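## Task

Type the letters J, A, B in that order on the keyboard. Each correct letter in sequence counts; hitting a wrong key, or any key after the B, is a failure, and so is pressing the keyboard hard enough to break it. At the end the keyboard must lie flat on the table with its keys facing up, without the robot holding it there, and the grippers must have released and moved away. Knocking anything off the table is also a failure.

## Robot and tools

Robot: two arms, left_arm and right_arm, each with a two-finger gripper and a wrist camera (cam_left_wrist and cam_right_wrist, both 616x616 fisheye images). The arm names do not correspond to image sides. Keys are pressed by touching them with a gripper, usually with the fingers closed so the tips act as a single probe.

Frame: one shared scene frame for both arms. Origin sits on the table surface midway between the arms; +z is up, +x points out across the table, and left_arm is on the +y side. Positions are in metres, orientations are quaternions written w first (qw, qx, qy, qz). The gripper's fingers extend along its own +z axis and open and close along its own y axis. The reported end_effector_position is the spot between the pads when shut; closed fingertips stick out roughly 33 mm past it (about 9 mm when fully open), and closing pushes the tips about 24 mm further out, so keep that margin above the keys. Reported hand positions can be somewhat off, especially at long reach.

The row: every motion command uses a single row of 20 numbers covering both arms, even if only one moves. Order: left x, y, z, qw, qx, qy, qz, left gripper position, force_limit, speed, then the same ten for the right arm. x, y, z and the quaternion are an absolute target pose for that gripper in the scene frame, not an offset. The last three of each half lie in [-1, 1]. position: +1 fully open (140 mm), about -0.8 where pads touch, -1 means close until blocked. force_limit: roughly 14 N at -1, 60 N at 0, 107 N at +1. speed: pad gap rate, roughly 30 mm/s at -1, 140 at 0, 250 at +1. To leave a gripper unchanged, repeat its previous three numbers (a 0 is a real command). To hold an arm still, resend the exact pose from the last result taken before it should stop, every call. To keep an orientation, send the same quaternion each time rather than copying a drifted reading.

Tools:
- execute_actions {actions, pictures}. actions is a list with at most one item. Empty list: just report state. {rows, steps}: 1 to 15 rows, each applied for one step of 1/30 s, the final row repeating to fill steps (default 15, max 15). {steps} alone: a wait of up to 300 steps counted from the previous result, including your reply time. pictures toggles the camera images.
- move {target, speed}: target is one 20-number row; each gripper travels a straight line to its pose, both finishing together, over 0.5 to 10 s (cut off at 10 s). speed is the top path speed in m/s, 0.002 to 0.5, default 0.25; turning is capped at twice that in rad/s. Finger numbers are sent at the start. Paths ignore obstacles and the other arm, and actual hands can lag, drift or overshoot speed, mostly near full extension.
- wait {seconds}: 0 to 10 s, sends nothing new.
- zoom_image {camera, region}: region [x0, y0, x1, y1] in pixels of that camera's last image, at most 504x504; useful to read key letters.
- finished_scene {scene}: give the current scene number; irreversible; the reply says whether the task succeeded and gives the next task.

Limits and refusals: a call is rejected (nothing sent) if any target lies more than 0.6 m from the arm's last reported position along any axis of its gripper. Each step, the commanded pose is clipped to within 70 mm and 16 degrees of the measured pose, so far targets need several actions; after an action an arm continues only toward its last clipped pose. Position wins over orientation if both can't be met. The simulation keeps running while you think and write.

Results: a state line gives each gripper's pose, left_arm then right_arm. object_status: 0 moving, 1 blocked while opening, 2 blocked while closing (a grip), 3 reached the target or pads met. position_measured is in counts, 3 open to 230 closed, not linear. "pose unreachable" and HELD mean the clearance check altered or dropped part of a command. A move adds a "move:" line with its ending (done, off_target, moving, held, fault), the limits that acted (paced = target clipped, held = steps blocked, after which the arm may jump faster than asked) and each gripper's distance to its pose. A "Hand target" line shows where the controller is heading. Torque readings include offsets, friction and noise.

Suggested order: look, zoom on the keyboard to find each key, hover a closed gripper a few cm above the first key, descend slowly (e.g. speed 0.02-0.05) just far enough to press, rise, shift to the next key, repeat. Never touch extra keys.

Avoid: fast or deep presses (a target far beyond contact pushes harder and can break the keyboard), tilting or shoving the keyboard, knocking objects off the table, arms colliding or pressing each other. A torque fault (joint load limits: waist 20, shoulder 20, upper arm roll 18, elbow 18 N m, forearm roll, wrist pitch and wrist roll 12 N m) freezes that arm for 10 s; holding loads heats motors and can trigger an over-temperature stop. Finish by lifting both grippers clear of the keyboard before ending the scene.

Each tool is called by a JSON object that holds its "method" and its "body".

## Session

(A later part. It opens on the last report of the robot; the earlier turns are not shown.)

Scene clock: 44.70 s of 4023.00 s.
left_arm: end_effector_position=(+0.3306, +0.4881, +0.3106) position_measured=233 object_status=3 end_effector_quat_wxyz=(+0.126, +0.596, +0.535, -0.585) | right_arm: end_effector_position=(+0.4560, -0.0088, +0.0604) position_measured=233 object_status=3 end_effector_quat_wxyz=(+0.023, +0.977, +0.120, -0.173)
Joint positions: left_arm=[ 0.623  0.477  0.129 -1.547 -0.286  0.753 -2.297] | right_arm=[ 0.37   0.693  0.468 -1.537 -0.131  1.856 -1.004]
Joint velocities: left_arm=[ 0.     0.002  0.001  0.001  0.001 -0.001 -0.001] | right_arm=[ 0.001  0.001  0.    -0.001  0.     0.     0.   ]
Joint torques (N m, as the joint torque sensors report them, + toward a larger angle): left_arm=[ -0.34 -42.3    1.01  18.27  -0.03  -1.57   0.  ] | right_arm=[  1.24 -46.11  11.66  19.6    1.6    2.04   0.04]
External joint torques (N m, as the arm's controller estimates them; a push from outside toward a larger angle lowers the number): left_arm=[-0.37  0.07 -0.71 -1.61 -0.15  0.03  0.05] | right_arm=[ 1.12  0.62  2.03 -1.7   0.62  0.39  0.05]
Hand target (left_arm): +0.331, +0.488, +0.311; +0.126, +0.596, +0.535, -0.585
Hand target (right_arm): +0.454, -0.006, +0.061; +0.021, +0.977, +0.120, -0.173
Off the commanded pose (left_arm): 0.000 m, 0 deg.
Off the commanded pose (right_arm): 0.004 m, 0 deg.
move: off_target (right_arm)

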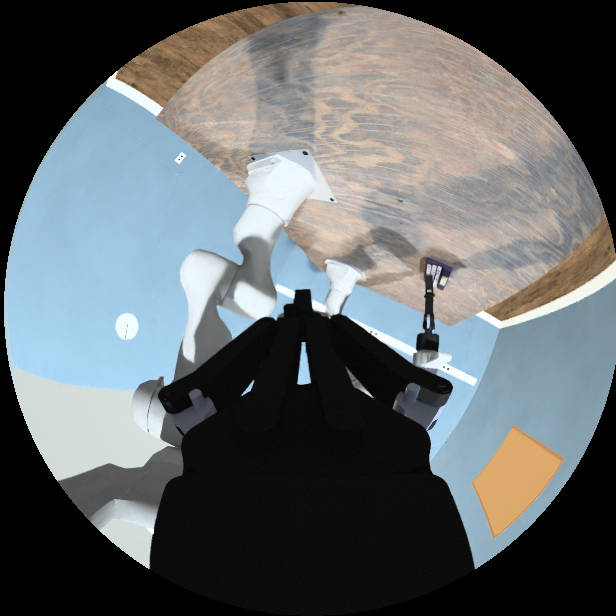

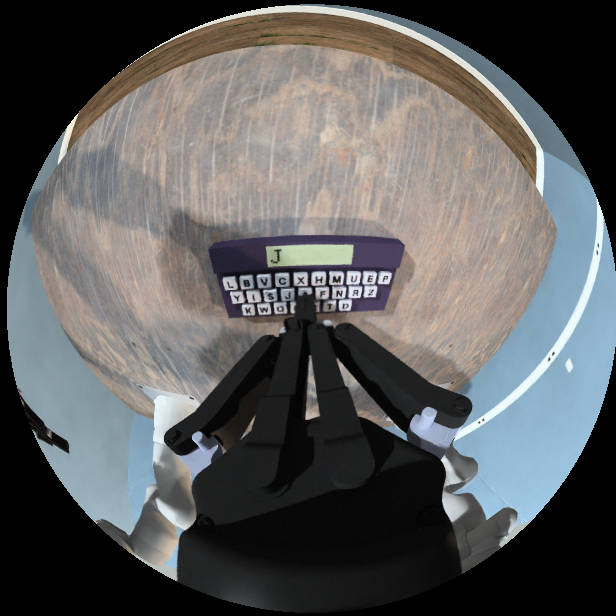

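{"method": "move", "body": {"target": [0.3306,0.4881,0.3106,0.126,0.596,0.535,-0.585,-1,0,0,0.456,-0.0088,0.054,0.021,0.978,0.12,-0.173,-1,0,0], "speed": 0.02}}

Scene clock: 47.17 s of 4023.00 s.
left_arm: end_effector_position=(+0.3306, +0.4881, +0.3106) position_measured=233 object_status=3 end_effector_quat_wxyz=(+0.126, +0.596, +0.535, -0.585) | right_arm: end_effector_position=(+0.4552, -0.0078, +0.0561) position_measured=233 object_status=3 end_effector_quat_wxyz=(+0.021, +0.977, +0.120, -0.173)
Joint positions: left_arm=[ 0.623  0.477  0.129 -1.547 -0.286  0.753 -2.297] | right_arm=[ 0.371  0.698  0.468 -1.542 -0.131  1.867 -1.004]
Joint velocities: left_arm=[ 0.003 -0.001 -0.    -0.001 -0.001 -0.001  0.001] | right_arm=[ 0.    -0.001  0.001 -0.002  0.     0.004 -0.001]
Joint torques (N m, as the joint torque sensors report them, + toward a larger angle): left_arm=[  0.14 -42.45   1.01  18.23  -0.05  -1.64   0.05] | right_arm=[ -0.88 -44.25   9.57  18.69   0.55   2.21  -0.22]
External joint torques (N m, as the arm's controller estimates them; a push from outside toward a larger angle lowers the number): left_arm=[-0.07  0.11 -0.84 -1.72 -0.18 -0.04  0.09] | right_arm=[-0.97  2.73 -0.17 -2.67 -0.43  0.53 -0.22]
Hand target (left_arm): +0.331, +0.488, +0.311; +0.126, +0.596, +0.535, -0.585
Hand target (right_arm): +0.456, -0.009, +0.054; +0.021, +0.977, +0.120, -0.173
Off the commanded pose (left_arm): 0.000 m, 0 deg.
Off the commanded pose (right_arm): 0.002 m, 0 deg.
move: done

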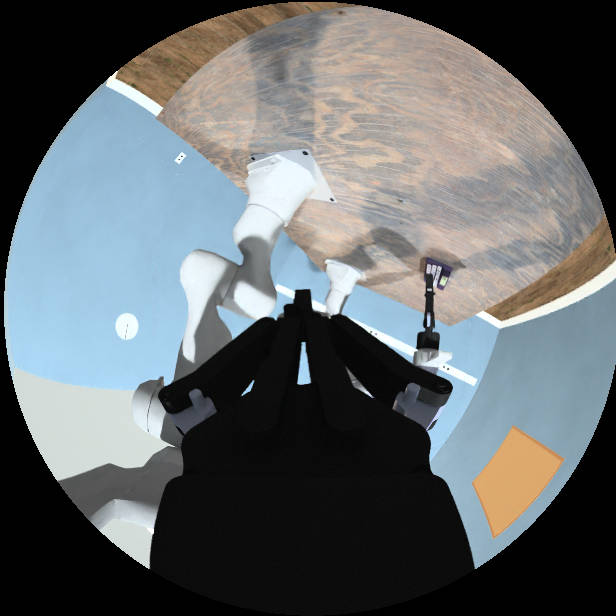

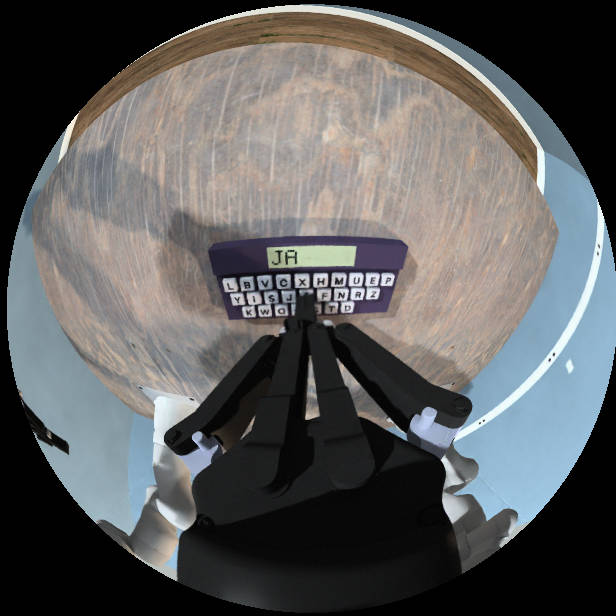

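{"method": "move", "body": {"target": [0.3306,0.4881,0.3106,0.126,0.596,0.535,-0.585,-1,0,0,0.456,-0.0088,0.066,0.021,0.978,0.12,-0.173,-1,0,0], "speed": 0.03}}

{"method": "move", "body": {"target": [0.3306,0.4881,0.3106,0.126,0.596,0.535,-0.585,-1,0,0,0.4637,0.0515,0.063,0.021,0.978,0.12,-0.173,-1,0,0], "speed": 0.05}}

{"method": "zoom_image", "body": {"camera": "cam_right_wrist", "region": [150,120,470,360]}}

Scene clock: 52.57 s of 4023.00 s.
left_arm: end_effector_position=(+0.3306, +0.4881, +0.3106) position_measured=233 object_status=3 end_effector_quat_wxyz=(+0.126, +0.596, +0.535, -0.585) | right_arm: end_effector_position=(+0.4564, -0.0091, +0.0643) position_measured=233 object_status=3 end_effector_quat_wxyz=(+0.022, +0.978, +0.120, -0.172)
Joint positions: left_arm=[ 0.623  0.477  0.129 -1.547 -0.286  0.753 -2.297] | right_arm=[ 0.369  0.684  0.468 -1.541 -0.129  1.855 -1.004]
Joint velocities: left_arm=[-0.    -0.002  0.001 -0.     0.    -0.001 -0.001] | right_arm=[ 0.001 -0.003  0.    -0.     0.003 -0.008  0.   ]
Joint torques (N m, as the joint torque sensors report them, + toward a larger angle): left_arm=[ -0.35 -42.51   0.99  18.43   0.    -1.61   0.03] | right_arm=[ -1.33 -46.09  11.67  21.25   1.73   1.3   -0.26]
External joint torques (N m, as the arm's controller estimates them; a push from outside toward a larger angle lowers the number): left_arm=[-0.34  0.04 -0.7  -1.53 -0.12 -0.02  0.08] | right_arm=[-1.47  0.78  2.07 -0.26  0.74 -0.38 -0.25]
Hand target (left_arm): +0.331, +0.488, +0.311; +0.126, +0.596, +0.535, -0.585
Hand target (right_arm): +0.456, -0.009, +0.066; +0.021, +0.977, +0.120, -0.173
Off the commanded pose (left_arm): 0.000 m, 0 deg.
Off the commanded pose (right_arm): 0.002 m, 0 deg.
After step 90, 1.67 s passed at rest.
move: done

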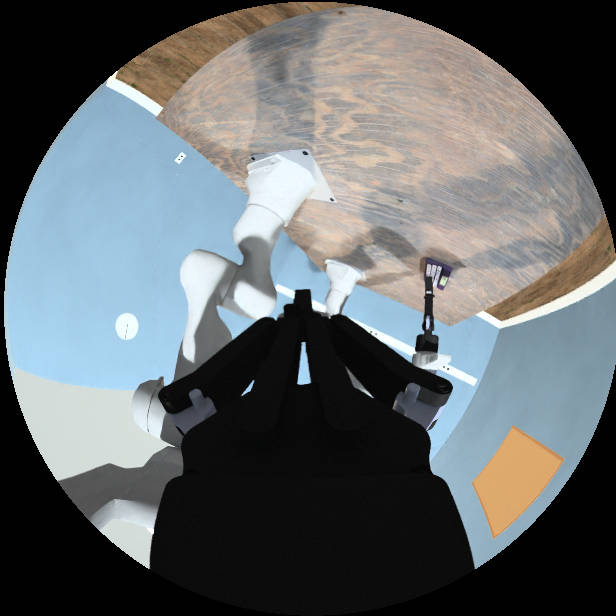

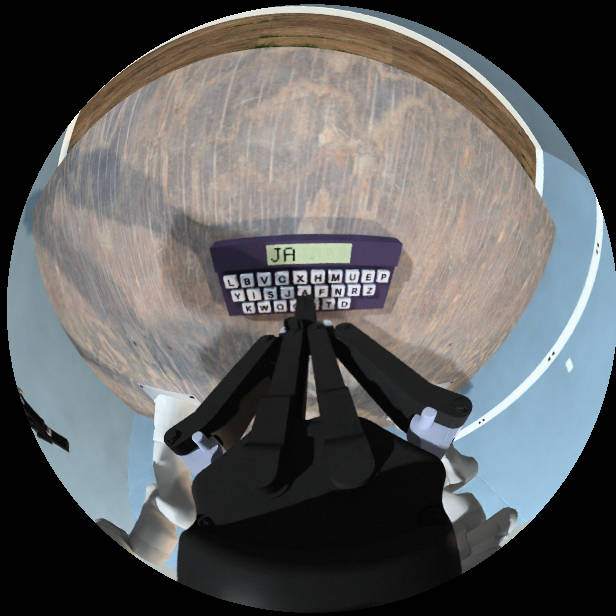

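Scene clock: 54.07 s of 4023.00 s.
left_arm: end_effector_position=(+0.3306, +0.4881, +0.3106) position_measured=233 object_status=3 end_effector_quat_wxyz=(+0.126, +0.596, +0.535, -0.585) | right_arm: end_effector_position=(+0.4636, +0.0547, +0.0647) position_measured=233 object_status=3 end_effector_quat_wxyz=(+0.016, +0.977, +0.125, -0.172)
Joint positions: left_arm=[ 0.623  0.477  0.129 -1.547 -0.286  0.753 -2.297] | right_arm=[ 0.495  0.845  0.444 -1.257 -0.136  1.752 -0.964]
Joint velocities: left_arm=[-0.001  0.001  0.    -0.001  0.001  0.001  0.   ] | right_arm=[ 0.005  0.007 -0.01   0.021 -0.001 -0.028  0.012]
Joint torques (N m, as the joint torque sensors report them, + toward a larger angle): left_arm=[ -0.19 -42.38   1.41  18.49   0.    -1.61   0.04] | right_arm=[  0.88 -48.67   9.41  20.58   0.56   1.43   0.12]
External joint torques (N m, as the arm's controller estimates them; a push from outside toward a larger angle lowers the number): left_arm=[-0.14 -0.08 -0.24 -1.37 -0.12 -0.03  0.09] | right_arm=[ 1.3   2.97 -0.27 -1.35 -0.56 -0.28  0.13]
Hand target (left_arm): +0.331, +0.488, +0.311; +0.126, +0.596, +0.535, -0.585
Hand target (right_arm): +0.464, +0.052, +0.064; +0.020, +0.977, +0.121, -0.173
Off the commanded pose (left_arm): 0.000 m, 0 deg.
Off the commanded pose (right_arm): 0.004 m, 1 deg.
move: off_target (right_arm)

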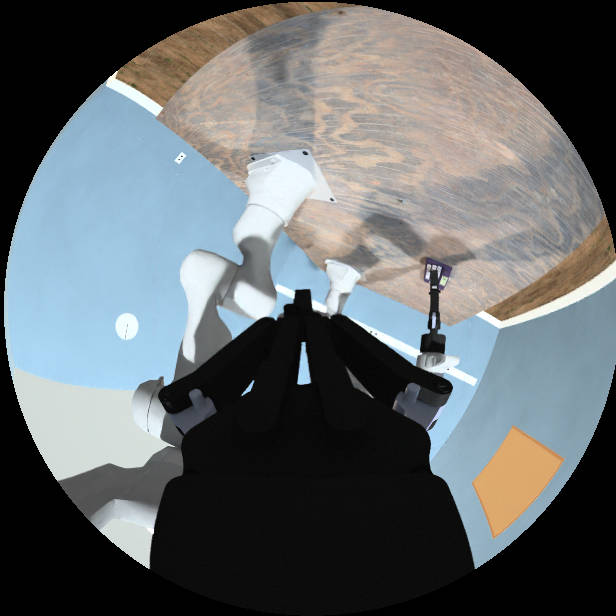

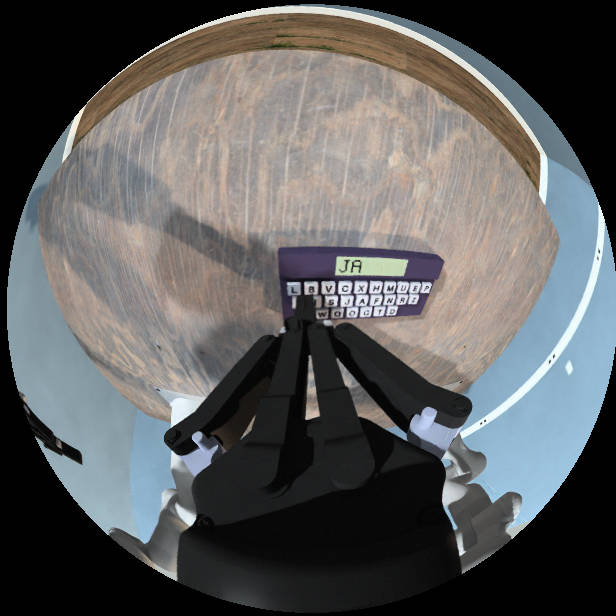

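Region (150, 120, 470, 360) of cam_right_wrist's 616x616 image, scaled by 1.575, with more detail than that image has; it fills the top 378 rows of this view, and the rest is white.

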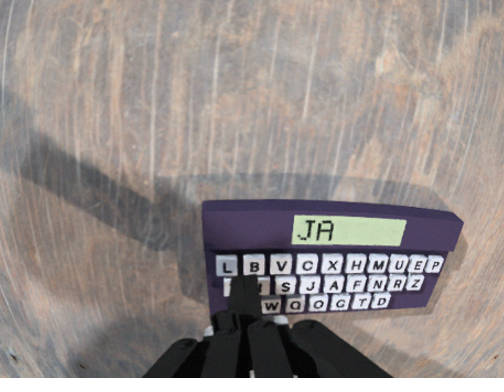

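{"method": "move", "body": {"target": [0.3306,0.4881,0.3106,0.126,0.596,0.535,-0.585,-1,0,0,0.4665,0.0485,0.060,0.021,0.978,0.12,-0.173,-1,0,0], "speed": 0.02}}

{"method": "zoom_image", "body": {"camera": "cam_right_wrist", "region": [150,120,470,360]}}

Scene clock: 60.80 s of 4023.00 s.
left_arm: end_effector_position=(+0.3306, +0.4881, +0.3106) position_measured=233 object_status=3 end_effector_quat_wxyz=(+0.126, +0.596, +0.535, -0.585) | right_arm: end_effector_position=(+0.4644, +0.0509, +0.0620) position_measured=233 object_status=3 end_effector_quat_wxyz=(+0.020, +0.977, +0.121, -0.174)
Joint positions: left_arm=[ 0.623  0.477  0.129 -1.547 -0.286  0.753 -2.297] | right_arm=[ 0.495  0.848  0.438 -1.257 -0.137  1.748 -0.961]
Joint velocities: left_arm=[-0.001 -0.001  0.     0.001 -0.     0.001 -0.   ] | right_arm=[-0.001  0.001 -0.003  0.001  0.001  0.003 -0.001]
Joint torques (N m, as the joint torque sensors report them, + toward a larger angle): left_arm=[ -0.49 -42.12   0.74  18.29  -0.02  -1.59   0.07] | right_arm=[ -0.92 -49.1    9.26  20.1    0.29   2.    -0.15]
External joint torques (N m, as the arm's controller estimates them; a push from outside toward a larger angle lowers the number): left_arm=[-0.49  0.42 -0.96 -1.68 -0.13  0.    0.12] | right_arm=[-0.84  2.66 -0.54 -1.88 -0.83  0.3  -0.14]
Hand target (left_arm): +0.331, +0.488, +0.311; +0.126, +0.596, +0.535, -0.585
Hand target (right_arm): +0.467, +0.049, +0.060; +0.021, +0.977, +0.120, -0.173
Off the commanded pose (left_arm): 0.000 m, 0 deg.
Off the commanded pose (right_arm): 0.004 m, 0 deg.
After step 90, 3.03 s passed at rest.
move: off_target (right_arm)

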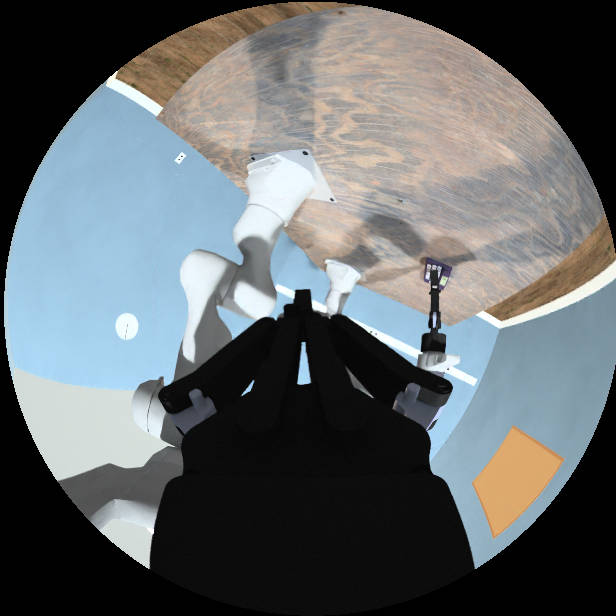

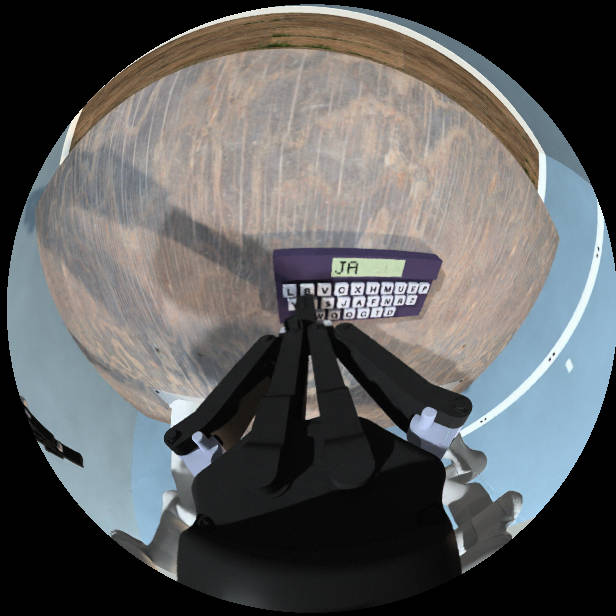

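Region (150, 120, 470, 360) of cam_right_wrist's 616x616 image, scaled by 1.575, with more detail than that image has; it fills the top 378 rows of this view, and the rest is white.

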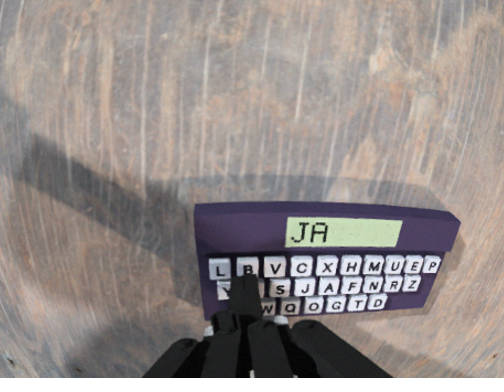

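{"method": "move", "body": {"target": [0.3306,0.4881,0.3106,0.126,0.596,0.535,-0.585,-1,0,0,0.4675,0.048,0.057,0.021,0.978,0.12,-0.173,-1,0,0], "speed": 0.02}}

{"method": "zoom_image", "body": {"camera": "cam_right_wrist", "region": [150,120,470,360]}}

Scene clock: 64.60 s of 4023.00 s.
left_arm: end_effector_position=(+0.3306, +0.4881, +0.3106) position_measured=233 object_status=3 end_effector_quat_wxyz=(+0.126, +0.596, +0.535, -0.585) | right_arm: end_effector_position=(+0.4647, +0.0502, +0.0589) position_measured=233 object_status=3 end_effector_quat_wxyz=(+0.020, +0.977, +0.120, -0.175)
Joint positions: left_arm=[ 0.623  0.477  0.129 -1.547 -0.286  0.753 -2.297] | right_arm=[ 0.495  0.853  0.437 -1.257 -0.138  1.751 -0.961]
Joint velocities: left_arm=[-0.002  0.001  0.     0.001  0.     0.001  0.   ] | right_arm=[ 0.     0.001  0.001 -0.    -0.002  0.002 -0.001]
Joint torques (N m, as the joint torque sensors report them, + toward a larger angle): left_arm=[ -0.26 -42.42   1.44  18.57  -0.03  -1.65   0.04] | right_arm=[ -1.03 -48.87   8.95  20.67   0.19   2.08  -0.24]
External joint torques (N m, as the arm's controller estimates them; a push from outside toward a larger angle lowers the number): left_arm=[-0.38 -0.14 -0.35 -1.27 -0.16 -0.06  0.09] | right_arm=[-1.21  2.78 -0.98 -1.11 -0.94  0.4  -0.23]
Hand target (left_arm): +0.331, +0.488, +0.311; +0.126, +0.596, +0.535, -0.585
Hand target (right_arm): +0.468, +0.048, +0.057; +0.021, +0.977, +0.120, -0.173
Off the commanded pose (left_arm): 0.000 m, 0 deg.
Off the commanded pose (right_arm): 0.004 m, 0 deg.
After step 90, 0.10 s passed at rest.
move: off_target (right_arm)

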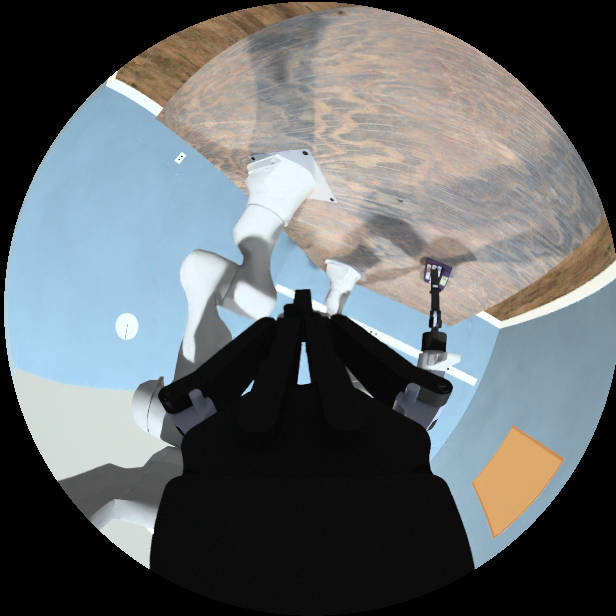

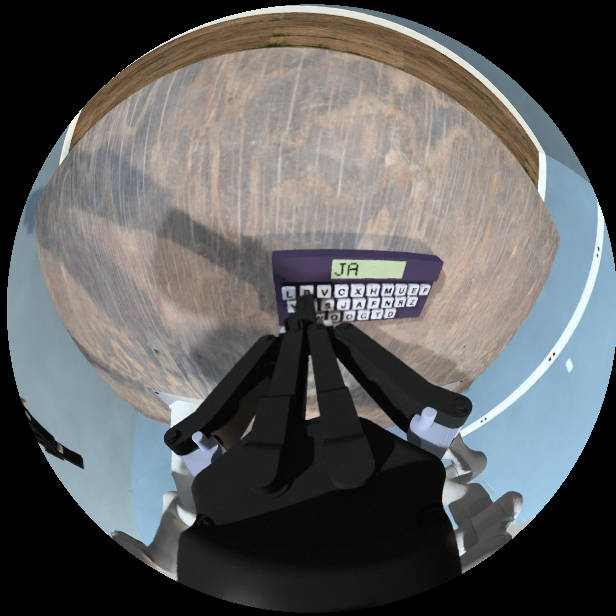

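Region (150, 120, 470, 360) of cam_right_wrist's 616x616 image, scaled by 1.575, with more detail than that image has; it fills the top 378 rows of this view, and the rest is white.

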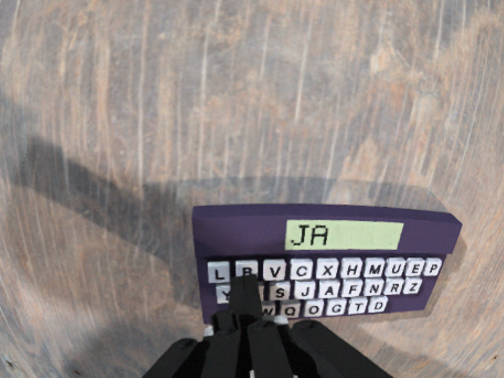

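{"method": "move", "body": {"target": [0.3306,0.4881,0.3106,0.126,0.596,0.535,-0.585,-1,0,0,0.468,0.048,0.0525,0.021,0.978,0.12,-0.173,-1,0,0], "speed": 0.02}}

Scene clock: 67.03 s of 4023.00 s.
left_arm: end_effector_position=(+0.3306, +0.4881, +0.3106) position_measured=233 object_status=3 end_effector_quat_wxyz=(+0.126, +0.596, +0.535, -0.585) | right_arm: end_effector_position=(+0.4648, +0.0503, +0.0566) position_measured=233 object_status=3 end_effector_quat_wxyz=(+0.020, +0.977, +0.120, -0.175)
Joint positions: left_arm=[ 0.623  0.477  0.129 -1.547 -0.286  0.753 -2.297] | right_arm=[ 0.495  0.856  0.437 -1.257 -0.139  1.755 -0.961]
Joint velocities: left_arm=[ 0.001 -0.    -0.     0.     0.001  0.001 -0.   ] | right_arm=[-0.001 -0.     0.001  0.001  0.    -0.    -0.001]
Joint torques (N m, as the joint torque sensors report them, + toward a larger angle): left_arm=[ -0.37 -42.28   1.35  18.98   0.    -1.62   0.07] | right_arm=[ -0.65 -46.87   8.58  20.52  -0.21   2.56  -0.24]
External joint torques (N m, as the arm's controller estimates them; a push from outside toward a larger angle lowers the number): left_arm=[-0.5   0.27 -0.44 -0.98 -0.12 -0.03  0.12] | right_arm=[-0.55  5.11 -1.27 -1.45 -1.33  0.86 -0.23]
Hand target (left_arm): +0.331, +0.488, +0.311; +0.126, +0.596, +0.535, -0.585
Hand target (right_arm): +0.468, +0.048, +0.053; +0.021, +0.977, +0.120, -0.173
Off the commanded pose (left_arm): 0.000 m, 0 deg.
Off the commanded pose (right_arm): 0.006 m, 0 deg.
move: off_target (right_arm)

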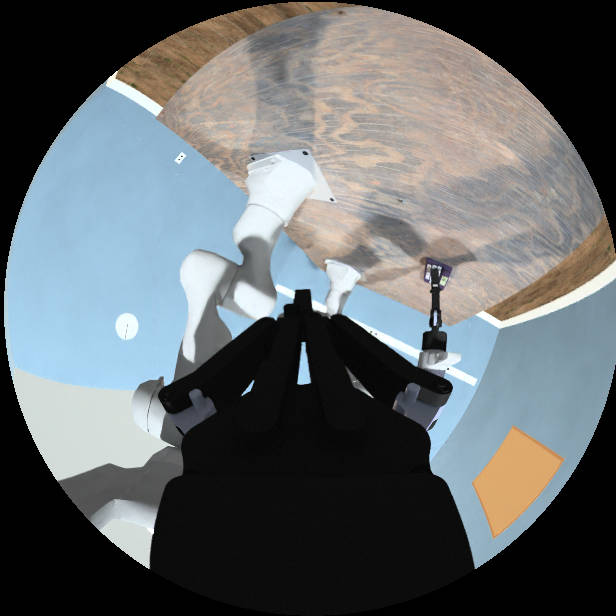

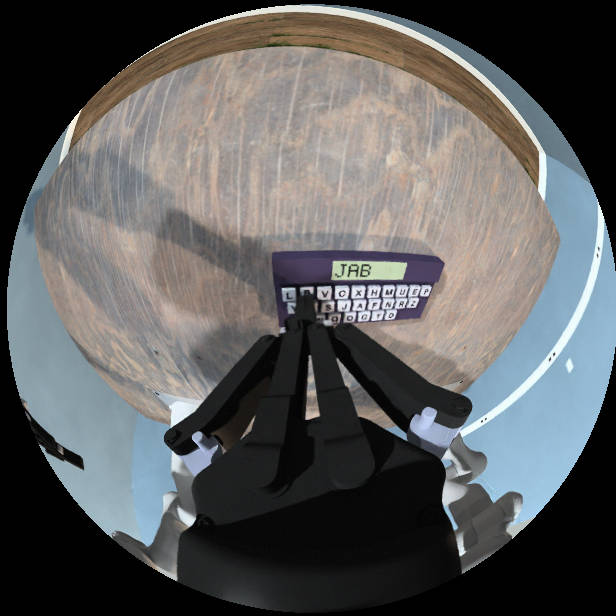

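{"method": "move", "body": {"target": [0.3306,0.4881,0.3106,0.126,0.596,0.535,-0.585,-1,0,0,0.465,0.05,0.13,0.021,0.978,0.12,-0.173,-1,0,0], "speed": 0.08}}

{"method": "finished_scene", "body": {"scene": 1}}

Scene clock: 70.80 s of 4023.00 s.
left_arm: end_effector_position=(+0.3306, +0.4881, +0.3106) position_measured=233 object_status=3 end_effector_quat_wxyz=(+0.126, +0.596, +0.535, -0.585) | right_arm: end_effector_position=(+0.4672, +0.0484, +0.1292) position_measured=233 object_status=3 end_effector_quat_wxyz=(+0.021, +0.978, +0.121, -0.171)
Joint positions: left_arm=[ 0.623  0.477  0.129 -1.547 -0.286  0.753 -2.297] | right_arm=[ 0.496  0.778  0.445 -1.197 -0.117  1.627 -0.958]
Joint velocities: left_arm=[-0.     0.001  0.002  0.001 -0.001 -0.     0.001] | right_arm=[ 0.     0.001 -0.    -0.    -0.    -0.011  0.001]
Joint torques (N m, as the joint torque sensors report them, + toward a larger angle): left_arm=[ -0.55 -42.27   1.17  18.66  -0.02  -1.6    0.05] | right_arm=[  1.21 -48.6   10.85  22.17   1.92   1.38   0.06]
External joint torques (N m, as the arm's controller estimates them; a push from outside toward a larger angle lowers the number): left_arm=[-0.55  0.15 -0.52 -1.26 -0.13 -0.01  0.09] | right_arm=[ 1.28  1.99  1.89 -0.2   0.71 -0.32  0.07]
Hand target (left_arm): +0.331, +0.488, +0.311; +0.126, +0.596, +0.535, -0.585
Hand target (right_arm): +0.464, +0.050, +0.130; +0.021, +0.977, +0.121, -0.173
Off the commanded pose (left_arm): 0.000 m, 0 deg.
Off the commanded pose (right_arm): 0.003 m, 0 deg.
move: done

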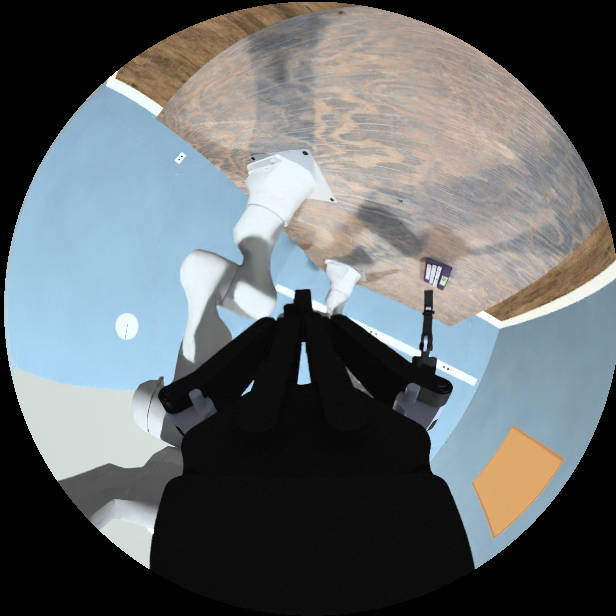

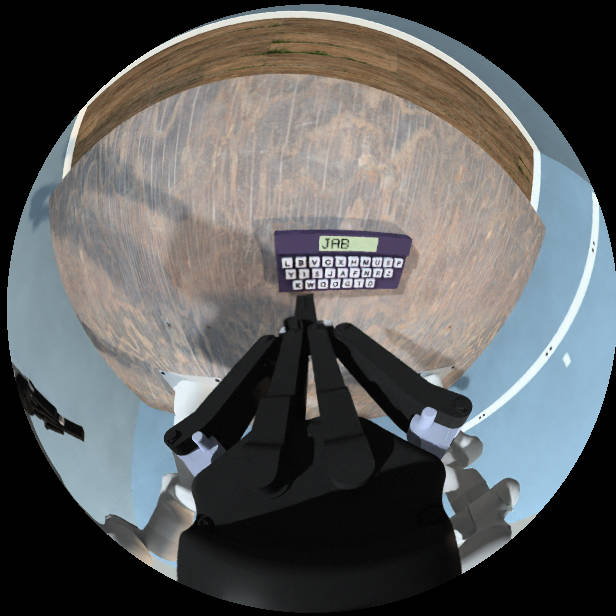

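The scene is finished: the task was done.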